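# Find the underweight check weight and lay it on the red dish

## Task

Several check weights look identical, but one is a counterfeit that weighs far less than the rest. Use the rocker balance to find it: its pointer rests over the white area when both pans hold equal mass and swings over a red area when one side is clearly heavier. Finish with that light weight lying flat on the red dish, with the dish upright. No other weight may sit on the dish or on the light weight, hover above the dish, or lean against the dish or the light weight. Everything must stay in this state by itself once the robot lets go.

## Robot and tools

Robot: two 7-joint arms, left_arm and right_arm, each ending in a parallel gripper. All poses in results use one shared frame. Its origin lies on the table surface midway between the arms. +z is up, +x points out across the table, and left_arm sits on the +y side. The arm names do not tell you which side of a camera image an arm appears on.

execute_actions takes "actions", a list holding at most one item, plus an optional "pictures" boolean (pictures come by default). An empty list sends nothing and just reports the current state. {"rows": [...], "steps": n} runs a motion of n control steps, n from 1 to 15, each step 1/30 s (default 15). Each row is used for one step, and the final row repeats if there are fewer rows than steps. {"steps": n} with no rows is a wait of up to 300 steps, counted from the previous result, and your reply time counts toward it. A refused call moves nothing.

Each row is a single list of 20 numbers, each in [-1, 1], covering both arms even when only one moves. Order: left_arm waist, shoulder, upper arm roll, elbow, forearm roll, wrist pitch, wrist roll, then left gripper position, force_limit, speed; then the same ten for right_arm.

The seven joint numbers are offsets, not poses. They are measured from the joint angles in the most recent result that printed Joint positions. If none has been printed yet in this scene, or for a second or later call within one reply, they count from where the robot is when the action begins. They do not add up from row to row. Scale: 1.0 equals 1.427 rad for waist, shoulder, upper arm roll and elbow, 3.044 rad for forearm roll, 2.596 rad for wrist pitch, 3.91 rad for wrist roll. Stated joint ranges (rad): waist -2.744 to 2.744, shoulder -1.784 to 1.784, upper arm roll -2.901 to 2.901, elbow -3.042 to -0.152, forearm roll -2.807 to 2.807, wrist pitch 0.544 to 4.517, wrist roll -3.016 to 3.016. A target more than 0.018 rad beyond a range end gets the call refused; true ends may differ by up to 0.018 rad. Targets past a real end are clipped there, and a result may report "joint sent to its limit" (possibly about an earlier, still-running action); no message does not prove there is room left. All-zero offsets are not a pause: they pull the arm back to the reference angles.

The three gripper numbers are absolute settings. position: +1 is open at 140 mm, the pads touch near -0.8, and -1 closes until blocked. force_limit: roughly 14 N at -1, 60 N at 0, 107 N at +1 (for parts up to 40 mm wide). speed: about 30 mm/s at -1, 140 at 0, 250 at +1. To leave a gripper unchanged, repeat its previous three numbers; 0 is a real command. Fingers point along the gripper's +z and separate along its y. end_effector_position is the point between closed pads; closed fingertips reach about 33 mm past it, open ones about 9 mm, and closing pushes the tips roughly 24 mm farther out, so keep clearance above surfaces.

Motion is speed-limited: each step a joint target stays within a lead of the measured angle (0.248 rad for the first four joints, 0.677 forearm roll, 0.715 wrist pitch, 1.54 wrist roll), and if the targets would move a gripper over 70 mm from its measured spot, they are scaled back. Between calls the arms keep heading to the last row's target until they all nearly stop or a step is HELD; then only a new action moves them further, though fingers finish opening or closing.

Results: the state line gives, per arm, end_effector_position (m) and end_effector_quat_wxyz; printed positions can be off, more so at long reach. Joint positions and Joint velocities list each arm's joints in column order (rad, rad/s). object_status: 0 moving, 1 blocked while opening, 2 blocked while closing (a grip), 3 reached target or pads met (thin items may still be held). After closing with -1, confirm 2. Stopped fingers stay put until position changes by 0.01 or more, or the object slips; to squeeze harder, raise force_limit and switch position between -1 and -0.98. position_measured is in counts, 3 fully open to 230 pads together, not linear. HELD marks steps where your row was partly or wholly not sent. "joint command not followed" means the clearance check altered joint targets; the rest of the row still ran.

Faults: if a joint's contact torque hits its load limit (waist 35, shoulder 35, upper arm roll 32, elbow 30, forearm roll 12, wrist pitch 12, wrist roll 12 N m) or an external force on the arm, tool or held item reaches 40 N (held weight included), that arm halts for 10 s and drops the rest of the call. Carrying loads heats motors; MOTOR HOT warns, and an OVER-TEMPERATURE FAULT brakes the arm until it cools.

zoom_image: "camera" (cam_high, cam_low, cam_left_wrist, cam_right_wrist) and "region" [x0, y0, x1, y1] in that camera's pixels, origin top-left, at most 504 by 504. Images: cam_high and cam_low 896x504, wrist cameras 504x504 fisheye. cam_high looks down from about (0.98, -0.67, 0.93), cam_low from about (0.38, -1.20, 0.10); wrist camera poses follow their arms. Calibration is approximate.

finished_scene: "scene" is the number of the current scene.

Avoid: knocking or placing anything off the table (fails the task), drops, slips, slamming, hard pushes, arms colliding or pressing on each other. Brief outside tugs on held parts or loose objects can occur, so check grips and final placement before finishing.

Each tool is called in YAML: its name, and indented under it one key for each argument.

## Session

execute_actions:
  actions: []

Scene clock: 0.00 s of 7600.00 s.
left_arm: end_effector_position=(+0.5941, +0.6115, +0.1944) position_measured=3 object_status=3 end_effector_quat_wxyz=(+0.008, +0.141, +0.640, +0.756) | right_arm: end_effector_position=(+0.3474, -0.2440, +0.3558) position_measured=3 object_status=3 end_effector_quat_wxyz=(-0.332, +0.921, +0.101, +0.177)
Joint positions: left_arm=[-0.236  0.769 -0.03  -1.808  1.61   1.402  0.778] | right_arm=[ 0.016 -1.081 -0.346 -2.753  0.471  1.776 -2.133]
Joint velocities: left_arm=[ 0.    -0.     0.     0.001 -0.    -0.     0.001] | right_arm=[-0.001 -0.     0.     0.001  0.001 -0.     0.   ]
camera_calibration (this result's frames):
cam_left_wrist: T_world_to_cam=[[0.185707, -0.202538, 0.961505, -0.17105], [0.811723, -0.519811, -0.266275, -0.083622], [0.553732, 0.829924, 0.0678724, -0.665609], [0, 0, 0, 1]] pos_world=[0.468212, 0.474293, 0.187376]
cam_right_wrist: T_world_to_cam=[[0.164605, -0.77997, -0.603781, -0.0409953], [-0.983366, -0.177426, -0.0388888, 0.33129], [-0.076794, 0.600138, -0.796201, 0.642386], [0, 0, 0, 1]] pos_world=[0.381859, -0.358716, 0.4996]

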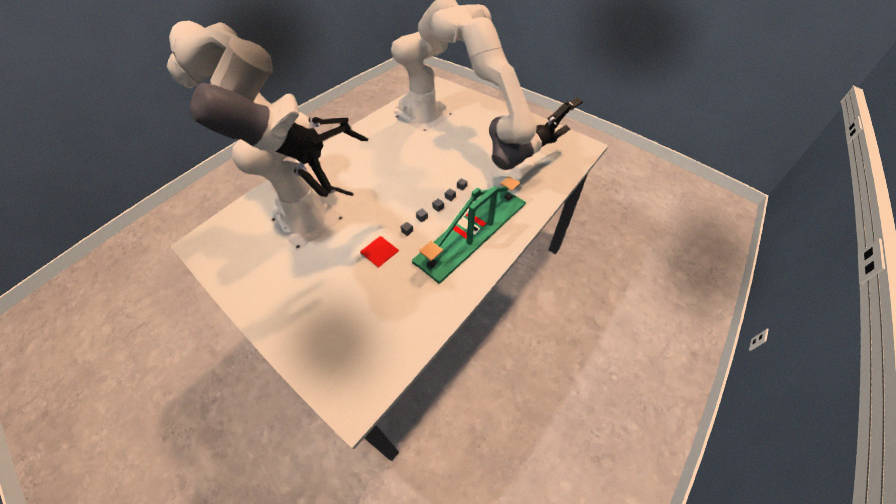

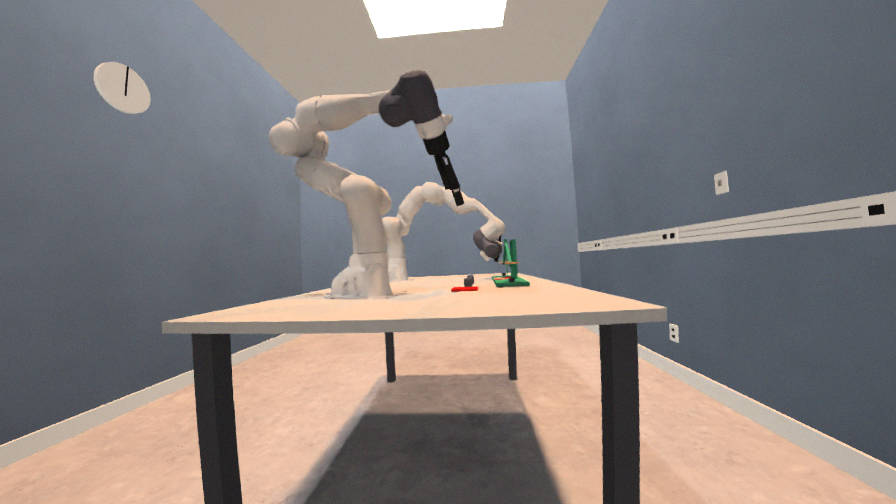

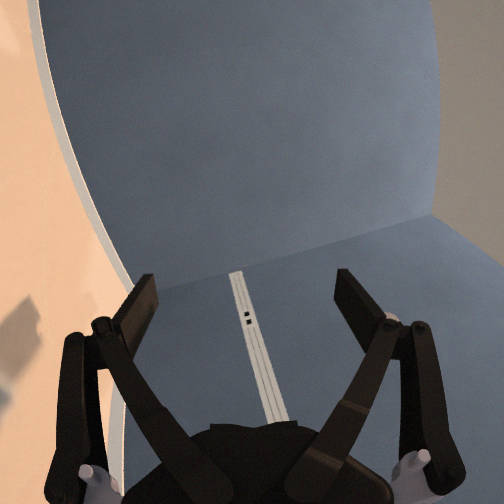

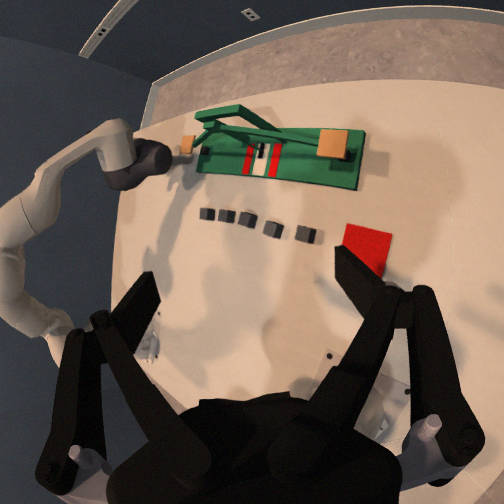

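zoom_image:
  camera: "cam_high"
  region: [340, 150, 560, 300]

zoom_image:
  camera: "cam_right_wrist"
  region: [160, 90, 410, 290]

Region (340, 150, 560, 300) of cam_high's 896x504 image, scaled by 2.291, with more detail than that image has; it fills the top 344 rows of this view, and the rest is white.

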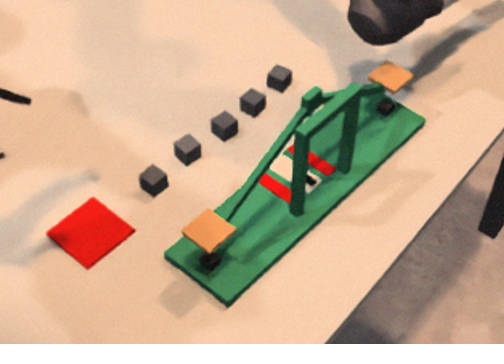

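Region (160, 90, 410, 290) of cam_right_wrist's 504x504 image, scaled by 2.016, with more detail than that image has; it fills the top 403 rows of this view, and the rest is white.

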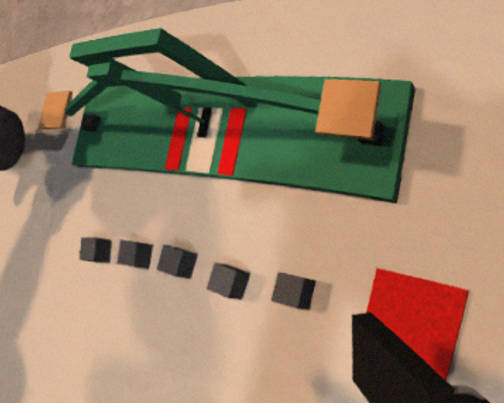

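execute_actions:
  actions:
    - {"rows":[[-0.006,-0.02,0.001,-0.008,0,0.01,0.03,-0.1,0,-0.4,0.012,0.014,0.007,0.002,-0.01,0.012,0.04,-0.1,0,-0.4],[-0.015,-0.05,0.002,-0.02,0,0.027,0.07,-0.1,0,-0.4,0.032,0.038,0.019,0.006,-0.025,0.03,0.1,-0.1,0,-0.4],[-0.029,-0.09,0.003,-0.039,0,0.05,0.12,-0.1,0,-0.4,0.06,0.072,0.036,0.011,-0.04,0.05,0.17,-0.1,0,-0.4],[-0.044,-0.13,0.005,-0.06,-0.026,0.076,0.17,-0.1,0,-0.4,0.092,0.11,0.056,0.017,-0.057,0.07,0.24,-0.1,0,-0.4],[-0.062,-0.175,0.007,-0.083,-0.063,0.106,0.22,-0.1,0,-0.4,0.129,0.153,0.078,0.023,-0.074,0.09,0.31,-0.1,0,-0.4],[-0.079,-0.22,0.009,-0.106,-0.106,0.136,0.27,-0.1,0,-0.4,0.165,0.197,0.099,0.03,-0.09,0.108,0.38,-0.1,0,-0.4],[-0.096,-0.265,0.011,-0.13,-0.159,0.166,0.31,-0.1,0,-0.4,0.2,0.24,0.121,0.036,-0.105,0.124,0.45,-0.1,0,-0.4],[-0.114,-0.31,0.012,-0.153,-0.21,0.196,0.35,-0.1,0,-0.4,0.237,0.283,0.143,0.043,-0.118,0.14,0.51,-0.1,0,-0.4],[-0.131,-0.35,0.014,-0.176,-0.264,0.226,0.385,-0.1,0,-0.4,0.273,0.326,0.165,0.05,-0.13,0.154,0.56,-0.1,0,-0.4],[-0.148,-0.39,0.016,-0.2,-0.317,0.256,0.415,-0.1,0,-0.4,0.309,0.369,0.187,0.056,-0.14,0.166,0.6,-0.1,0,-0.4],[-0.164,-0.42,0.018,-0.22,-0.37,0.283,0.44,-0.1,0,-0.4,0.341,0.408,0.206,0.062,-0.148,0.175,0.635,-0.1,0,-0.4],[-0.175,-0.445,0.019,-0.236,-0.423,0.302,0.455,-0.1,0,-0.4,0.366,0.436,0.221,0.066,-0.152,0.18,0.655,-0.1,0,-0.4],[-0.185,-0.463,0.02,-0.249,-0.476,0.319,0.4675,-0.1,0,-0.4,0.386,0.46,0.233,0.07,-0.1547,0.1834,0.6716,-0.1,0,-0.4],[-0.191,-0.474,0.021,-0.257,-0.508,0.329,0.4675,-0.1,0,-0.4,0.398,0.475,0.24,0.072,-0.1547,0.1834,0.6716,-0.1,0,-0.4],[-0.1926,-0.4781,0.021,-0.2594,-0.5289,0.3324,0.4675,-0.1,0,-0.4,0.4017,0.4795,0.2425,0.0729,-0.1547,0.1834,0.6716,-0.1,0,-0.4]],"steps":15}
  pictures: false

execute_actions:
  actions:
    - {"steps":45}

Scene clock: 55.43 s of 7600.00 s.
left_arm: end_effector_position=(+0.5201, +0.4697, +0.1855) position_measured=75 object_status=0 end_effector_quat_wxyz=(-0.106, +0.369, +0.779, +0.495) | right_arm: end_effector_position=(+0.3809, -0.1423, +0.1677) position_measured=75 object_status=0 end_effector_quat_wxyz=(-0.004, +0.938, -0.345, -0.033)
Joint positions: left_arm=[-0.406  0.323 -0.014 -2.028  1.064  1.779  1.44 ] | right_arm=[ 0.544 -0.446 -0.027 -2.659  0.049  2.171 -0.471]
Joint velocities: left_arm=[-0.297 -0.64   0.001 -0.415 -1.246  0.711  1.003] | right_arm=[ 0.716  0.839  0.488  0.038 -0.381  0.46   3.172]
Steps of this call (steps 1 to 90: nothing new was sent; then 51.93 s passed at rest; steps 91 to 105: all 15 steps of this action). Readings (joint positions | what the end effector reports):
91: left_arm=[-0.237 0.766 -0.029 -1.812 1.610 1.406 0.788] | right_arm=[0.019 -1.078 -0.345 -2.752 0.466 1.781 -2.120] | left_arm position_measured=3 object_status=0 | right_arm position_measured=3 object_status=0
92: left_arm=[-0.239 0.754 -0.027 -1.822 1.610 1.417 0.813] | right_arm=[0.028 -1.069 -0.340 -2.748 0.451 1.793 -2.084] | left_arm position_measured=7 object_status=0 | right_arm position_measured=7 object_status=0
94: left_arm=[-0.256 0.697 -0.020 -1.860 1.594 1.463 0.912] | right_arm=[0.073 -1.016 -0.314 -2.736 0.400 1.838 -1.943] | left_arm position_measured=18 object_status=0 | right_arm position_measured=18 object_status=0
98: left_arm=[-0.323 0.512 -0.015 -1.934 1.394 1.599 1.173] | right_arm=[0.244 -0.809 -0.214 -2.703 0.247 1.973 -1.439] | left_arm position_measured=38 object_status=0 | right_arm position_measured=38 object_status=0
105: the state above

Scene clock: 56.93 s of 7600.00 s.
left_arm: end_effector_position=(+0.4111, +0.1839, +0.1396) position_measured=141 object_status=3 end_effector_quat_wxyz=(-0.002, +0.699, +0.715, +0.001) | right_arm: end_effector_position=(+0.3941, -0.1207, +0.1599) position_measured=141 object_status=3 end_effector_quat_wxyz=(+0.000, +0.710, -0.705, -0.002)
Joint positions: left_arm=[-0.509  0.088 -0.001 -2.177  0.003  2.262  2.578] | right_arm=[ 0.587 -0.398 -0.001 -2.65   0.004  2.25   0.48 ]
Joint velocities: left_arm=[-0.001  0.     0.001 -0.001 -0.001  0.003  0.078] | right_arm=[ 0.     0.001  0.002  0.     0.    -0.     0.024]
Steps of this call (steps 1 to 45: the robot went on to your last target). Readings (joint positions | what the end effector reports):
1: left_arm=[-0.416 0.302 -0.014 -2.041 1.018 1.804 1.474] | right_arm=[0.563 -0.424 -0.014 -2.659 0.038 2.184 -0.371] | left_arm position_measured=80 object_status=0 | right_arm position_measured=80 object_status=0
2: left_arm=[-0.425 0.281 -0.013 -2.054 0.971 1.828 1.508] | right_arm=[0.575 -0.410 -0.006 -2.658 0.030 2.195 -0.282] | left_arm position_measured=85 object_status=0 | right_arm position_measured=85 object_status=0
4: left_arm=[-0.442 0.244 -0.013 -2.076 0.876 1.873 1.575] | right_arm=[0.585 -0.400 -0.001 -2.656 0.019 2.213 -0.131] | left_arm position_measured=96 object_status=0 | right_arm position_measured=96 object_status=0
8: left_arm=[-0.467 0.186 -0.011 -2.109 0.670 1.955 1.706] | right_arm=[0.587 -0.398 -0.001 -2.651 0.009 2.233 0.089] | left_arm position_measured=117 object_status=0 | right_arm position_measured=117 object_status=0
45: the state above
camera_calibration (this result's frames):
cam_left_wrist: T_world_to_cam=[[0.999874, 0.000326286, 0.0158824, -0.410981], [-0.00532675, -0.93502, 0.354554, 0.153551], [0.0149661, -0.354594, -0.934901, 0.373667], [0, 0, 0, 1]] pos_world=[0.406155, 0.276208, 0.301427]
cam_right_wrist: T_world_to_cam=[[-0.990513, 0.133527, 0.0324602, 0.392912], [0.136528, 0.929452, 0.342751, 0.0226761], [0.0155965, 0.343931, -0.938865, 0.371488], [0, 0, 0, 1]] pos_world=[0.380295, -0.201307, 0.328251]

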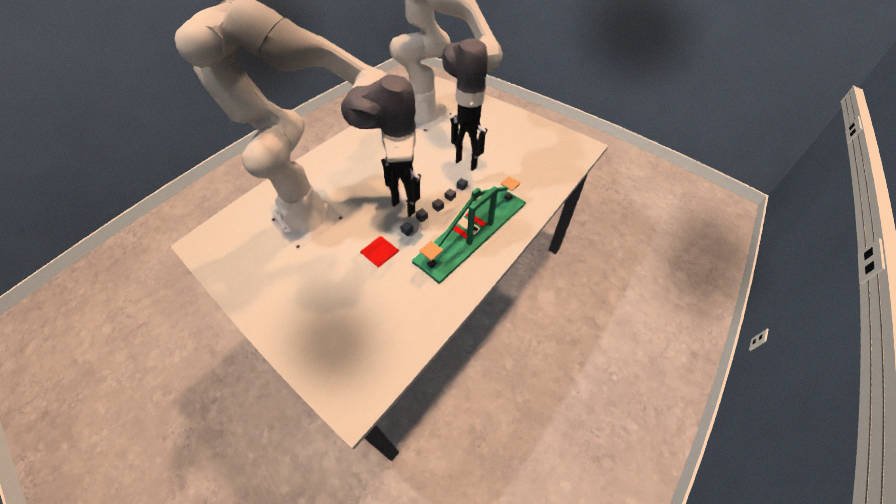

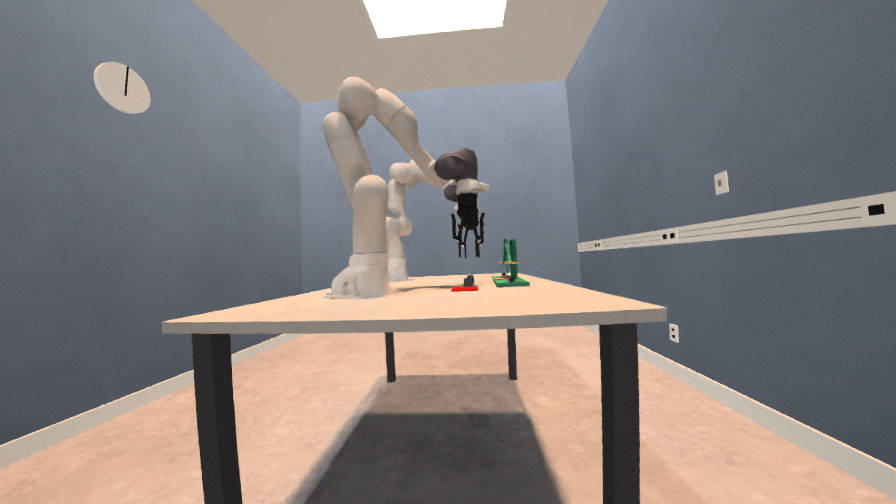

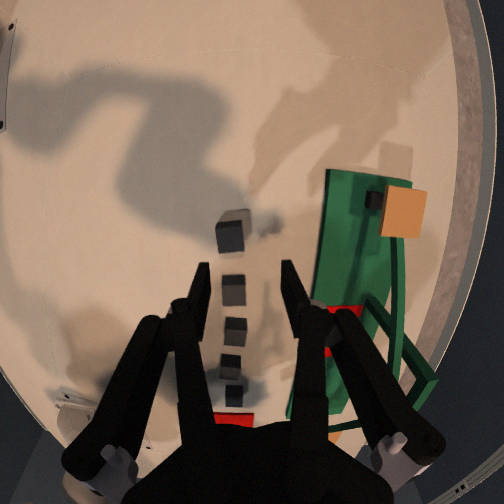

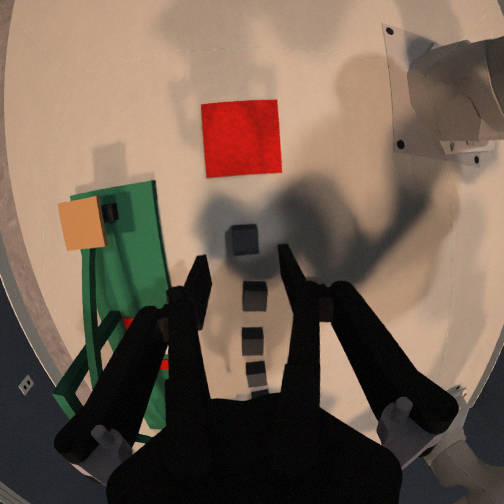

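zoom_image:
  camera: "cam_left_wrist"
  region: [190, 190, 310, 310]

zoom_image:
  camera: "cam_right_wrist"
  region: [190, 200, 310, 320]

zoom_image:
  camera: "cam_left_wrist"
  region: [330, 150, 450, 270]

zoom_image:
  camera: "cam_right_wrist"
  region: [40, 160, 160, 280]

Region (190, 190, 310, 310) of cam_left_wrist's 504x504 image, scaled by 4.200, with more detail than that image has.

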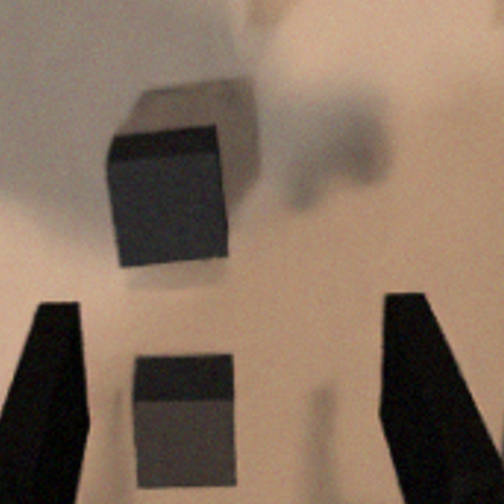

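Region (190, 200, 310, 320) of cam_right_wrist's 504x504 image, scaled by 4.200, with more detail than that image has.

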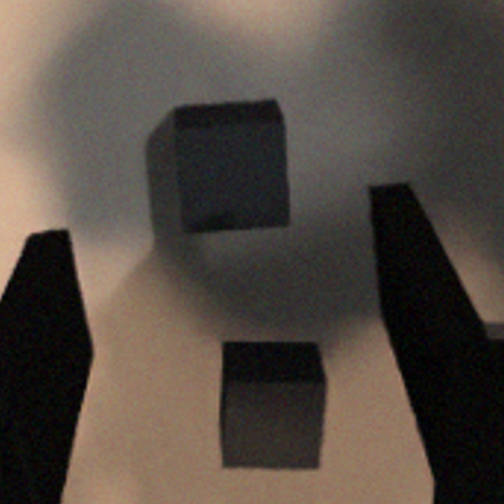

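Region (330, 150, 450, 270) of cam_left_wrist's 504x504 image, scaled by 4.200, with more detail than that image has.

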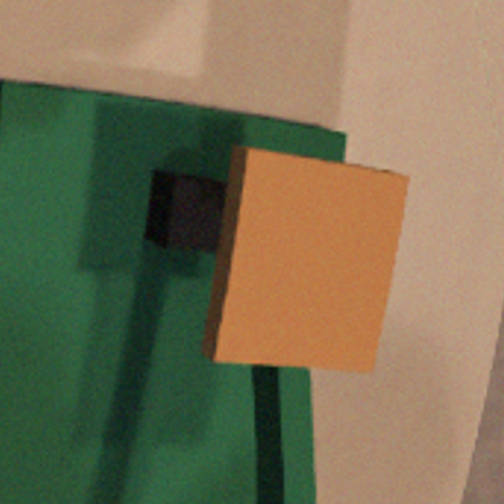

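Region (40, 160, 160, 280) of cam_right_wrist's 504x504 image, scaled by 4.200, with more detail than that image has.

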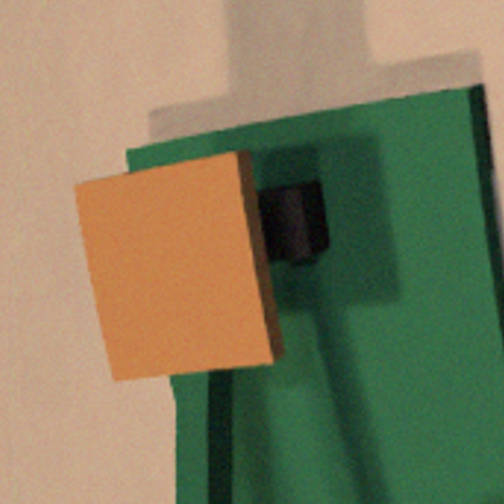

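execute_actions:
  actions:
    - {"rows":[[-0.001,0.0022,0,-0.0017,-0.001,0.0085,-0.005,-0.1,0,-0.4,0.002,0.0037,0,-0.0012,-0.0013,0.0109,0.008,-0.1,0,-0.4],[-0.002,0.0065,0,-0.005,-0.001,0.0192,-0.012,-0.1,0,-0.4,0.004,0.0112,0,-0.0036,-0.0013,0.0245,0.014,-0.1,0,-0.4],[-0.004,0.013,0,-0.0099,-0.001,0.0309,-0.019,-0.1,0,-0.4,0.006,0.0225,0,-0.0071,-0.0013,0.0395,0.02,-0.1,0,-0.4],[-0.005,0.0206,0,-0.0158,-0.001,0.0415,-0.025,-0.1,0,-0.4,0.008,0.0356,0,-0.0113,-0.0013,0.0532,0.025,-0.1,0,-0.4],[-0.006,0.0293,0,-0.0224,-0.001,0.0521,-0.028,-0.1,0,-0.4,0.01,0.0505,0,-0.016,-0.0013,0.0668,0.029,-0.1,0,-0.4],[-0.007,0.038,0,-0.029,-0.001,0.0617,-0.028,-0.1,0,-0.4,0.012,0.0655,0,-0.0208,-0.0013,0.0791,0.029,-0.1,0,-0.4],[-0.008,0.0467,0,-0.0356,-0.001,0.0713,-0.028,-0.1,0,-0.4,0.014,0.0805,0,-0.0255,-0.0013,0.0913,0.029,-0.1,0,-0.4],[-0.009,0.0554,0,-0.0423,-0.001,0.0798,-0.028,-0.1,0,-0.4,0.016,0.0955,0,-0.0303,-0.0013,0.1022,0.029,-0.1,0,-0.4],[-0.01,0.0641,0,-0.0489,-0.001,0.0883,-0.028,-0.1,0,-0.4,0.017,0.1104,0,-0.035,-0.0013,0.1131,0.029,-0.1,0,-0.4],[-0.011,0.0728,0,-0.0555,-0.001,0.0958,-0.028,-0.1,0,-0.4,0.018,0.1254,0,-0.0398,-0.0013,0.1227,0.029,-0.1,0,-0.4],[-0.0115,0.0815,0,-0.0622,-0.001,0.1021,-0.027,-0.1,0,-0.4,0.019,0.1404,0,-0.0446,-0.0013,0.1308,0.028,-0.1,0,-0.4],[-0.0115,0.0901,0,-0.0688,-0.001,0.1064,-0.026,-0.1,0,-0.4,0.019,0.1554,0,-0.0493,-0.0013,0.1363,0.027,-0.1,0,-0.4],[-0.0115,0.0977,0,-0.0746,-0.001,0.1107,-0.025,-0.1,0,-0.4,0.019,0.1685,0,-0.0535,-0.0013,0.1418,0.0265,-0.1,0,-0.4],[-0.0115,0.1043,0,-0.0796,-0.001,0.1107,-0.0245,-0.1,0,-0.4,0.019,0.1797,0,-0.057,-0.0013,0.1418,0.0261,-0.1,0,-0.4],[-0.0115,0.1086,0,-0.0829,-0.001,0.1074,-0.0243,-0.1,0,-0.4,0.019,0.1872,0,-0.0594,-0.0013,0.1373,0.0261,-0.1,0,-0.4]],"steps":15}
  pictures: false

execute_actions:
  actions:
    - {"steps":12}

execute_actions:
  actions:
    - {"rows":[[0,0,0,0,0,0,0,-1,0,-0.4,0,0,0,0,0,0,0,-1,0,-0.4]],"steps":14}
  pictures: false

Scene clock: 148.03 s of 7600.00 s.
left_arm: end_effector_position=(+0.3946, +0.1844, +0.0444) position_measured=141 object_status=3 end_effector_quat_wxyz=(-0.005, +0.679, +0.734, -0.000) | right_arm: end_effector_position=(+0.3927, -0.1110, +0.0641) position_measured=141 object_status=3 end_effector_quat_wxyz=(+0.005, +0.690, -0.724, -0.002)
Joint positions: left_arm=[-0.524  0.224 -0.001 -2.279  0.003  2.493  2.507] | right_arm=[ 0.611 -0.165 -0.001 -2.723  0.003  2.547  0.56 ]
Joint velocities: left_arm=[-0.004  0.31   0.001 -0.234 -0.001  0.258 -0.067] | right_arm=[ 0.006  0.499  0.    -0.172  0.     0.333  0.054]
Steps of this call (steps 1 to 30: the robot went on to your last target; steps 31 to 90: nothing new was sent; then 87.60 s passed at rest; steps 91 to 105: all 15 steps of this action). Readings (joint positions | what the end effector reports):
91: left_arm=[-0.509 0.088 -0.001 -2.177 0.003 2.265 2.598] | right_arm=[0.587 -0.398 -0.001 -2.650 0.003 2.254 0.489] | left_arm position_measured=141 object_status=3 | right_arm position_measured=141 object_status=3
92: left_arm=[-0.510 0.089 -0.001 -2.178 0.003 2.273 2.592] | right_arm=[0.588 -0.395 -0.001 -2.651 0.003 2.263 0.493] | left_arm position_measured=141 object_status=3 | right_arm position_measured=141 object_status=3
94: left_arm=[-0.511 0.096 -0.001 -2.183 0.003 2.299 2.574] | right_arm=[0.591 -0.380 -0.001 -2.654 0.003 2.297 0.506] | left_arm position_measured=141 object_status=3 | right_arm position_measured=141 object_status=3
98: left_arm=[-0.518 0.135 -0.001 -2.213 0.003 2.375 2.538] | right_arm=[0.602 -0.310 -0.001 -2.675 0.003 2.394 0.535] | left_arm position_measured=141 object_status=3 | right_arm position_measured=141 object_status=3
105: the state above

Scene clock: 148.43 s of 7600.00 s.
left_arm: end_effector_position=(+0.3919, +0.1859, +0.0305) position_measured=141 object_status=3 end_effector_quat_wxyz=(-0.003, +0.673, +0.739, -0.000) | right_arm: end_effector_position=(+0.3924, -0.1110, +0.0508) position_measured=141 object_status=3 end_effector_quat_wxyz=(+0.002, +0.686, -0.728, -0.001)
Joint positions: left_arm=[-0.524  0.244 -0.001 -2.296  0.002  2.534  2.492] | right_arm=[ 0.612 -0.132 -0.001 -2.735  0.003  2.598  0.572]
Joint velocities: left_arm=[-0.001 -0.001 -0.     0.     0.     0.028 -0.019] | right_arm=[-0.001 -0.001 -0.001 -0.    -0.001  0.035  0.015]
Steps of this call (steps 1 to 12: the robot went on to your last target). Readings (joint positions | what the end effector reports):
1: left_arm=[-0.524 0.233 -0.001 -2.286 0.003 2.501 2.505] | right_arm=[0.612 -0.151 -0.001 -2.728 0.003 2.556 0.562] | left_arm position_measured=141 object_status=3 | right_arm position_measured=141 object_status=3
2: left_arm=[-0.524 0.239 -0.001 -2.291 0.003 2.507 2.503] | right_arm=[0.612 -0.142 -0.001 -2.732 0.003 2.564 0.563] | left_arm position_measured=141 object_status=3 | right_arm position_measured=141 object_status=3
4: left_arm=[-0.524 0.245 -0.001 -2.296 0.003 2.516 2.500] | right_arm=[0.612 -0.133 -0.001 -2.735 0.003 2.576 0.566] | left_arm position_measured=141 object_status=3 | right_arm position_measured=141 object_status=3
8: left_arm=[-0.524 0.245 -0.001 -2.296 0.002 2.528 2.495] | right_arm=[0.612 -0.132 -0.001 -2.735 0.003 2.591 0.570] | left_arm position_measured=141 object_status=3 | right_arm position_measured=141 object_status=3
12: the state above
camera_calibration (this result's frames):
cam_left_wrist: T_world_to_cam=[[0.997399, 0.0710372, 0.0122435, -0.402095], [0.0621513, -0.933502, 0.353144, 0.167341], [0.0365157, -0.351464, -0.935489, 0.26366], [0, 0, 0, 1]] pos_world=[0.38102, 0.277444, 0.192479]
cam_right_wrist: T_world_to_cam=[[-0.979259, 0.199793, 0.033677, 0.396445], [0.199227, 0.919252, 0.339535, 0.0257453], [0.0368788, 0.339202, -0.939991, 0.257005], [0, 0, 0, 1]] pos_world=[0.373616, -0.19005, 0.21949]

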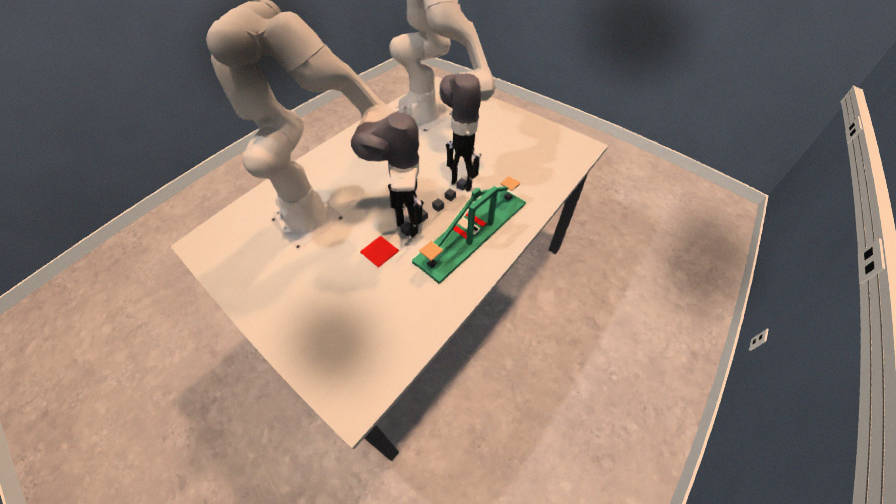

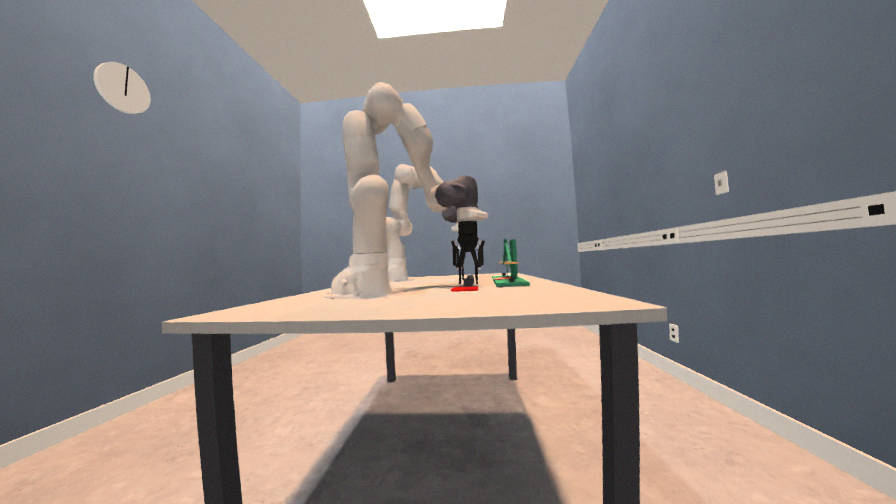

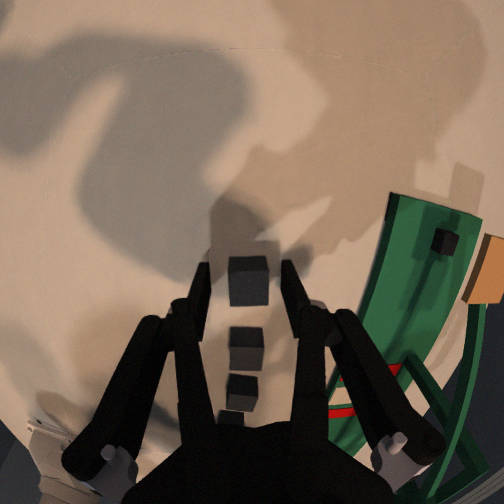

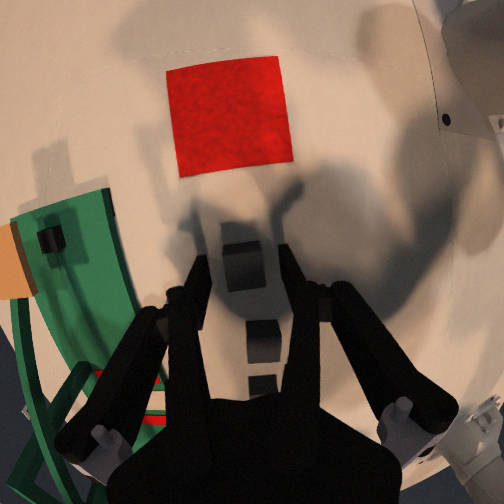

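Scene clock: 148.90 s of 7600.00 s.
left_arm: end_effector_position=(+0.3921, +0.1858, +0.0307) position_measured=189 object_status=0 end_effector_quat_wxyz=(-0.003, +0.673, +0.739, -0.000) | right_arm: end_effector_position=(+0.3928, -0.1108, +0.0511) position_measured=189 object_status=0 end_effector_quat_wxyz=(+0.002, +0.686, -0.728, -0.001)
Joint positions: left_arm=[-0.524  0.244 -0.001 -2.296  0.002  2.534  2.492] | right_arm=[ 0.612 -0.132 -0.001 -2.735  0.003  2.599  0.572]
Joint velocities: left_arm=[ 0.001  0.    -0.    -0.    -0.    -0.     0.001] | right_arm=[-0.     0.     0.001  0.    -0.001  0.001 -0.002]
Steps of this call (steps 1 to 14: all 14 steps of this action). Readings (joint positions | what the end effector reports):
1: left_arm=[-0.524 0.244 -0.001 -2.296 0.002 2.534 2.492] | right_arm=[0.612 -0.132 -0.001 -2.735 0.003 2.598 0.572] | left_arm position_measured=141 object_status=0 | right_arm position_measured=141 object_status=0
2: left_arm=[-0.524 0.244 -0.001 -2.296 0.002 2.534 2.492] | right_arm=[0.612 -0.132 -0.001 -2.735 0.003 2.598 0.572] | left_arm position_measured=146 object_status=0 | right_arm position_measured=146 object_status=0
4: left_arm=[-0.524 0.244 -0.001 -2.296 0.002 2.534 2.492] | right_arm=[0.612 -0.132 -0.001 -2.735 0.003 2.598 0.572] | left_arm position_measured=156 object_status=0 | right_arm position_measured=156 object_status=0
8: left_arm=[-0.524 0.244 -0.001 -2.296 0.002 2.534 2.492] | right_arm=[0.612 -0.132 -0.001 -2.735 0.003 2.599 0.572] | left_arm position_measured=177 object_status=0 | right_arm position_measured=177 object_status=0
14: the state above

execute_actions:
  actions:
    - {"rows":[[0,-0.003,0,0.0011,0,-0.009,0,-1,0,-0.4,0,-0.0039,0,0.0017,0,-0.0122,0,-1,0,-0.4],[0,-0.0091,0,0.0032,0,-0.0203,0,-1,0,-0.4,0,-0.0116,0,0.005,0,-0.0274,0,-1,0,-0.4],[0,-0.0183,0,0.0063,0,-0.0327,0,-1,0,-0.4,0,-0.0232,0,0.01,0,-0.0441,0,-1,0,-0.4],[0,-0.029,0,0.01,0,-0.044,0,-1,0,-0.4,0,-0.0367,0,0.0158,0,-0.0593,0,-1,0,-0.4],[0,-0.0411,0,0.0142,0,-0.0552,0,-1,0,-0.4,0,-0.0522,0,0.0225,0,-0.0745,0,-1,0,-0.4],[0,-0.0533,0,0.0184,0,-0.0654,0,-1,0,-0.4,0,-0.0676,0,0.0292,0,-0.0882,0,-1,0,-0.4],[0,-0.0655,0,0.0226,0,-0.0755,0,-1,0,-0.4,0,-0.0831,0,0.0358,0,-0.1018,0,-1,0,-0.4],[0,-0.0777,0,0.0268,0,-0.0845,0,-1,0,-0.4,0,-0.0985,0,0.0425,0,-0.114,0,-1,0,-0.4],[0,-0.0899,0,0.031,0,-0.0935,0,-1,0,-0.4,0,-0.114,0,0.0491,0,-0.1262,0,-1,0,-0.4],[0,-0.1021,0,0.0352,0,-0.1014,0,-1,0,-0.4,0,-0.1294,0,0.0558,0,-0.1368,0,-1,0,-0.4],[0,-0.1143,0,0.0395,0,-0.1082,0,-1,0,-0.4,0,-0.1449,0,0.0625,0,-0.1459,0,-1,0,-0.4],[0,-0.1265,0,0.0437,0,-0.1127,0,-1,0,-0.4,0,-0.1604,0,0.0691,0,-0.152,0,-1,0,-0.4],[0,-0.1372,0,0.0473,0,-0.1172,0,-1,0,-0.4,0,-0.1739,0,0.075,0,-0.158,0,-1,0,-0.4],[0,-0.1463,0,0.0505,0,-0.1172,0,-1,0,-0.4,0,-0.1855,0,0.08,0,-0.158,0,-1,0,-0.4],[0,-0.1524,0,0.0526,0,-0.1172,0,-1,0,-0.4,0,-0.1932,0,0.0833,0,-0.158,0,-1,0,-0.4]],"steps":15}
  pictures: false

execute_actions:
  actions:
    - {"rows":[[0.0028,-0.0016,0,0.0103,0,-0.011,0.006,-1,0,-0.4,-0.0037,-0.0036,0,0.0098,0,-0.0085,-0.0065,-1,0,-0.4],[0.0084,0.0024,0,0.0285,0,-0.0234,0.0138,-1,0,-0.4,-0.011,-0.0016,0,0.0255,0,-0.017,-0.0146,-1,0,-0.4],[0.0167,0.0155,0,0.0533,0,-0.0334,0.0222,-1,0,-0.4,-0.022,0.0106,0,0.045,0,-0.022,-0.0236,-1,0,-0.4],[0.0264,0.0351,0,0.081,0,-0.0397,0.0298,-1,0,-0.4,-0.0349,0.0302,0,0.0655,0,-0.0225,-0.0317,-1,0,-0.4],[0.0376,0.0574,0,0.1125,0,-0.046,0.0375,-1,0,-0.4,-0.0496,0.0526,0,0.0888,0,-0.023,-0.0398,-1,0,-0.4],[0.0487,0.0798,0,0.1441,0,-0.0517,0.0444,-1,0,-0.4,-0.0643,0.075,0,0.1122,0,-0.024,-0.0472,-1,0,-0.4],[0.0599,0.1021,0,0.1756,0,-0.0574,0.0513,-1,0,-0.4,-0.079,0.0974,0,0.1355,0,-0.0245,-0.0545,-1,0,-0.4],[0.071,0.1244,0,0.2072,0,-0.0625,0.0574,-1,0,-0.4,-0.0937,0.1198,0,0.1589,0,-0.025,-0.061,-1,0,-0.4],[0.0821,0.1468,0,0.2388,0,-0.0675,0.0635,-1,0,-0.4,-0.1084,0.1422,0,0.1822,0,-0.0255,-0.0675,-1,0,-0.4],[0.0933,0.1691,0,0.2703,0,-0.072,0.0689,-1,0,-0.4,-0.1231,0.1646,0,0.2056,0,-0.026,-0.0732,-1,0,-0.4],[0.1044,0.1915,0,0.3019,0,-0.0758,0.0734,-1,0,-0.4,-0.1378,0.187,0,0.2289,0,-0.0265,-0.078,-1,0,-0.4],[0.1155,0.2138,0,0.3334,0,-0.0783,0.0765,-1,0,-0.4,-0.1525,0.2094,0,0.2523,0,-0.0265,-0.0813,-1,0,-0.4],[0.1253,0.2334,0,0.361,0,-0.08,0.08,-1,0,-0.4,-0.1653,0.229,0,0.2727,0,-0.0265,-0.0846,-1,0,-0.4],[0.1336,0.2501,0,0.3847,0,-0.08,0.08,-1,0,-0.4,-0.1764,0.2458,0,0.2902,0,-0.0265,-0.0846,-1,0,-0.4],[0.1392,0.2613,0,0.4005,0,-0.0783,0.0775,-1,0,-0.4,-0.1837,0.257,0,0.3019,0,-0.0265,-0.0823,-1,0,-0.4]],"steps":15}
  pictures: false

execute_actions:
  actions:
    - {"steps":16}

Scene clock: 189.17 s of 7600.00 s.
left_arm: end_effector_position=(+0.3953, +0.1841, +0.1351) position_measured=189 object_status=2 end_effector_quat_wxyz=(-0.001, +0.673, +0.740, +0.001) | right_arm: end_effector_position=(+0.3972, -0.1080, +0.1582) position_measured=189 object_status=2 end_effector_quat_wxyz=(-0.002, +0.686, -0.728, -0.001)
Joint positions: left_arm=[-0.524  0.056 -0.001 -2.232  0.002  2.287  2.492] | right_arm=[ 0.612 -0.371 -0.001 -2.633  0.003  2.265  0.572]
Joint velocities: left_arm=[ 0.001 -0.431 -0.     0.164 -0.    -0.322 -0.001] | right_arm=[-0.001 -0.525 -0.001  0.236  0.    -0.437 -0.   ]
Steps of this call (steps 1 to 15: the robot went on to your last target; steps 16 to 90: nothing new was sent; then 36.77 s passed at rest; steps 91 to 105: all 15 steps of this action). Readings (joint positions | what the end effector reports):
91: left_arm=[-0.524 0.244 -0.001 -2.296 0.002 2.531 2.492] | right_arm=[0.612 -0.133 -0.001 -2.735 0.003 2.594 0.572] | left_arm position_measured=189 object_status=2 | right_arm position_measured=189 object_status=2
92: left_arm=[-0.524 0.242 -0.001 -2.296 0.002 2.523 2.492] | right_arm=[0.612 -0.136 -0.001 -2.734 0.003 2.584 0.572] | left_arm position_measured=189 object_status=2 | right_arm position_measured=189 object_status=2
94: left_arm=[-0.524 0.232 -0.001 -2.294 0.002 2.495 2.492] | right_arm=[0.612 -0.151 -0.001 -2.729 0.003 2.545 0.572] | left_arm position_measured=189 object_status=2 | right_arm position_measured=189 object_status=2
98: left_arm=[-0.524 0.178 -0.001 -2.277 0.002 2.414 2.492] | right_arm=[0.612 -0.221 -0.001 -2.699 0.003 2.437 0.572] | left_arm position_measured=189 object_status=2 | right_arm position_measured=189 object_status=2
105: the state above

Scene clock: 189.67 s of 7600.00 s.
left_arm: end_effector_position=(+0.5490, +0.2191, +0.1498) position_measured=189 object_status=2 end_effector_quat_wxyz=(+0.000, +0.681, +0.732, +0.001) | right_arm: end_effector_position=(+0.5406, -0.1582, +0.1751) position_measured=189 object_status=2 end_effector_quat_wxyz=(-0.002, +0.678, -0.735, -0.000)
Joint positions: left_arm=[-0.353  0.379 -0.002 -1.735  0.002  2.115  2.684] | right_arm=[ 0.386 -0.055  0.    -2.257  0.003  2.205  0.37 ]
Joint velocities: left_arm=[ 0.385  0.712  0.049  0.95   0.001 -0.134  0.355] | right_arm=[-0.478  0.723 -0.042  0.709  0.001 -0.004 -0.375]
Steps of this call (steps 1 to 15: all 15 steps of this action). Readings (joint positions | what the end effector reports):
1: left_arm=[-0.524 0.047 -0.001 -2.225 0.002 2.282 2.494] | right_arm=[0.611 -0.382 -0.001 -2.625 0.003 2.261 0.571] | left_arm position_measured=189 object_status=2 | right_arm position_measured=189 object_status=2
2: left_arm=[-0.522 0.046 -0.002 -2.214 0.002 2.274 2.499] | right_arm=[0.609 -0.383 -0.000 -2.616 0.003 2.255 0.566] | left_arm position_measured=189 object_status=2 | right_arm position_measured=189 object_status=2
4: left_arm=[-0.511 0.065 -0.004 -2.173 0.002 2.247 2.516] | right_arm=[0.592 -0.365 0.001 -2.585 0.003 2.240 0.548] | left_arm position_measured=189 object_status=2 | right_arm position_measured=189 object_status=2
8: left_arm=[-0.462 0.167 -0.006 -2.027 0.002 2.191 2.572] | right_arm=[0.525 -0.267 0.002 -2.474 0.003 2.220 0.488] | left_arm position_measured=189 object_status=2 | right_arm position_measured=189 object_status=2
15: the state above

Scene clock: 190.20 s of 7600.00 s.
left_arm: end_effector_position=(+0.5684, +0.2332, +0.1465) position_measured=189 object_status=2 end_effector_quat_wxyz=(-0.004, +0.702, +0.712, -0.001) | right_arm: end_effector_position=(+0.5601, -0.1738, +0.1713) position_measured=189 object_status=2 end_effector_quat_wxyz=(+0.000, +0.698, -0.716, -0.001)
Joint positions: left_arm=[-0.325  0.43  -0.    -1.664  0.002  2.086  2.773] | right_arm=[ 0.351 -0.005 -0.004 -2.205  0.003  2.199  0.276]
Joint velocities: left_arm=[ 0.001 -0.     0.002  0.001 -0.001 -0.009  0.061] | right_arm=[-0.    -0.     0.001  0.    -0.002 -0.004 -0.067]
Steps of this call (steps 1 to 16: the robot went on to your last target). Readings (joint positions | what the end effector reports):
1: left_arm=[-0.342 0.398 -0.000 -1.710 0.002 2.111 2.696] | right_arm=[0.372 -0.036 -0.002 -2.238 0.003 2.205 0.358] | left_arm position_measured=189 object_status=2 | right_arm position_measured=189 object_status=2
2: left_arm=[-0.334 0.411 0.002 -1.694 0.002 2.107 2.706] | right_arm=[0.363 -0.023 -0.003 -2.227 0.003 2.204 0.347] | left_arm position_measured=189 object_status=2 | right_arm position_measured=189 object_status=2
4: left_arm=[-0.324 0.424 0.004 -1.678 0.002 2.100 2.723] | right_arm=[0.353 -0.009 -0.005 -2.215 0.003 2.202 0.329] | left_arm position_measured=189 object_status=2 | right_arm position_measured=189 object_status=2
8: left_arm=[-0.323 0.430 0.003 -1.667 0.002 2.092 2.747] | right_arm=[0.351 -0.005 -0.004 -2.207 0.003 2.200 0.303] | left_arm position_measured=189 object_status=2 | right_arm position_measured=189 object_status=2
16: the state above
camera_calibration (this result's frames):
cam_left_wrist: T_world_to_cam=[[0.999907, -0.00811295, 0.0109683, -0.565692], [-0.0114676, -0.935332, 0.353586, 0.201789], [0.00739038, -0.353679, -0.935338, 0.399361], [0, 0, 0, 1]] pos_world=[0.565002, 0.325396, 0.308392]
cam_right_wrist: T_world_to_cam=[[-0.985518, 0.166622, 0.0315008, 0.567188], [0.167249, 0.924441, 0.342691, 0.0273802], [0.0279792, 0.342997, -0.93892, 0.39081], [0, 0, 0, 1]] pos_world=[0.54346, -0.253864, 0.339689]

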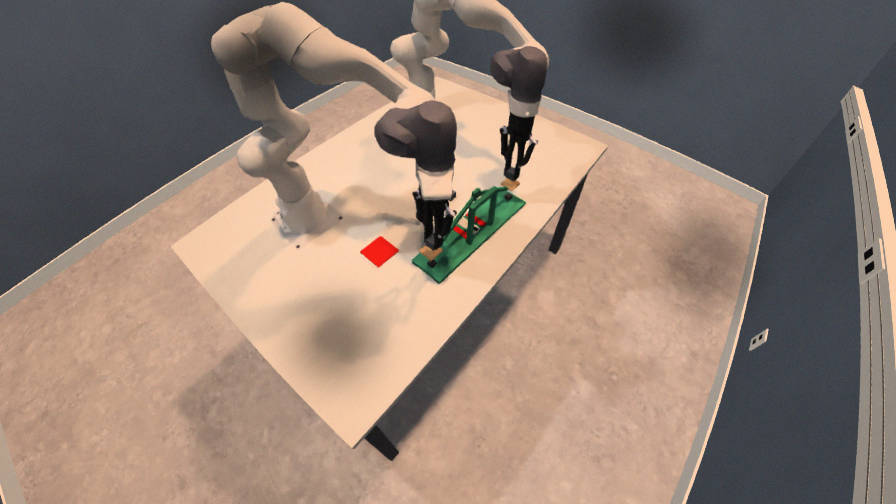

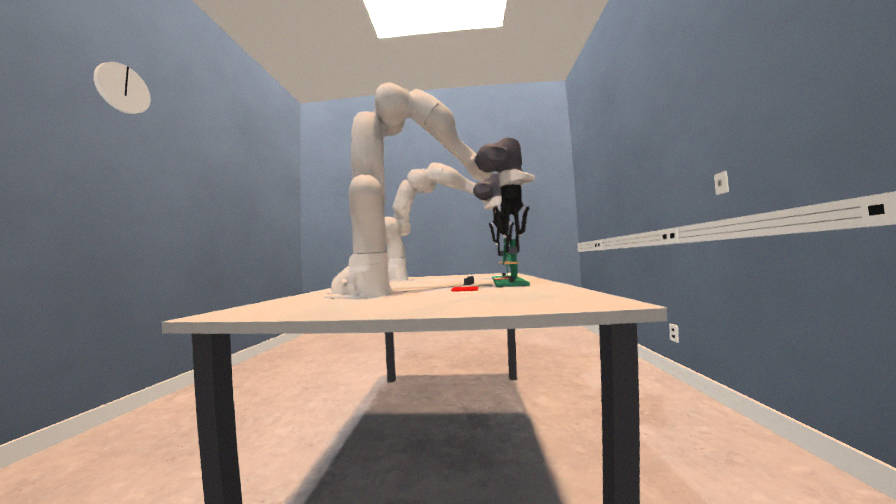

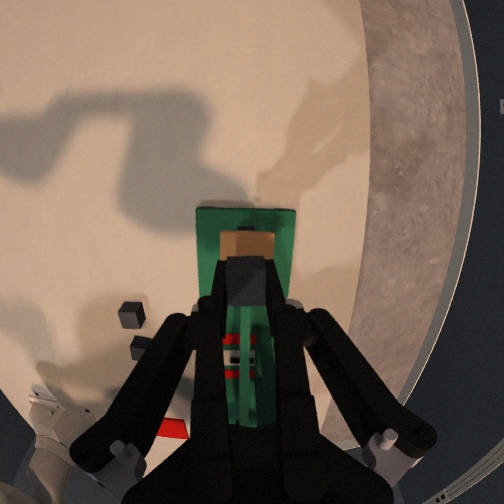

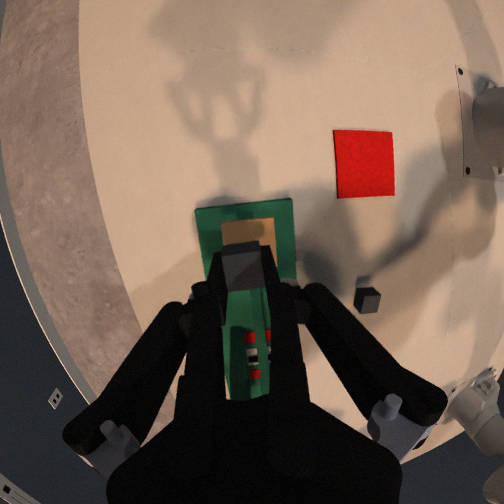

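zoom_image:
  camera: "cam_left_wrist"
  region: [190, 200, 310, 320]

zoom_image:
  camera: "cam_right_wrist"
  region: [185, 190, 305, 310]

zoom_image:
  camera: "cam_low"
  region: [475, 225, 545, 295]

Region (190, 200, 310, 320) of cam_left_wrist's 504x504 image, scaled by 4.200, with more detail than that image has.

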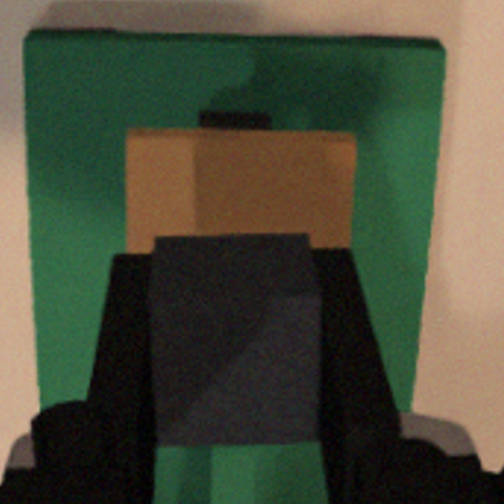

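Region (185, 190, 305, 310) of cam_right_wrist's 504x504 image, scaled by 4.200, with more detail than that image has.

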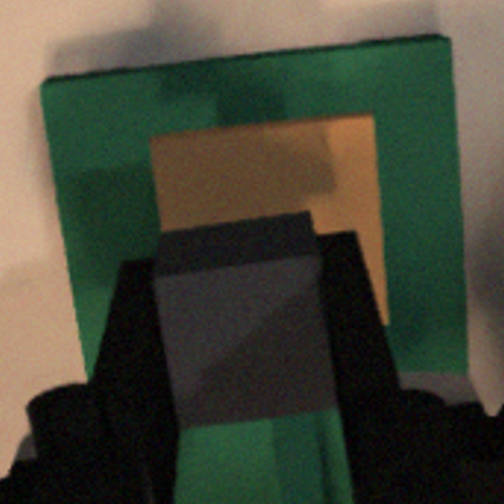

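Region (475, 225, 545, 295) of cam_low's 896x504 image, scaled by 7.200, with more detail than that image has.

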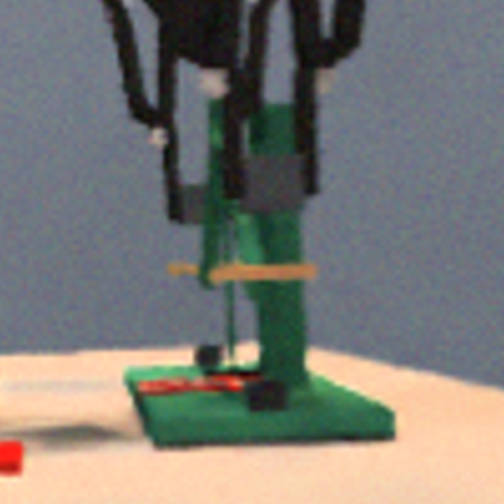

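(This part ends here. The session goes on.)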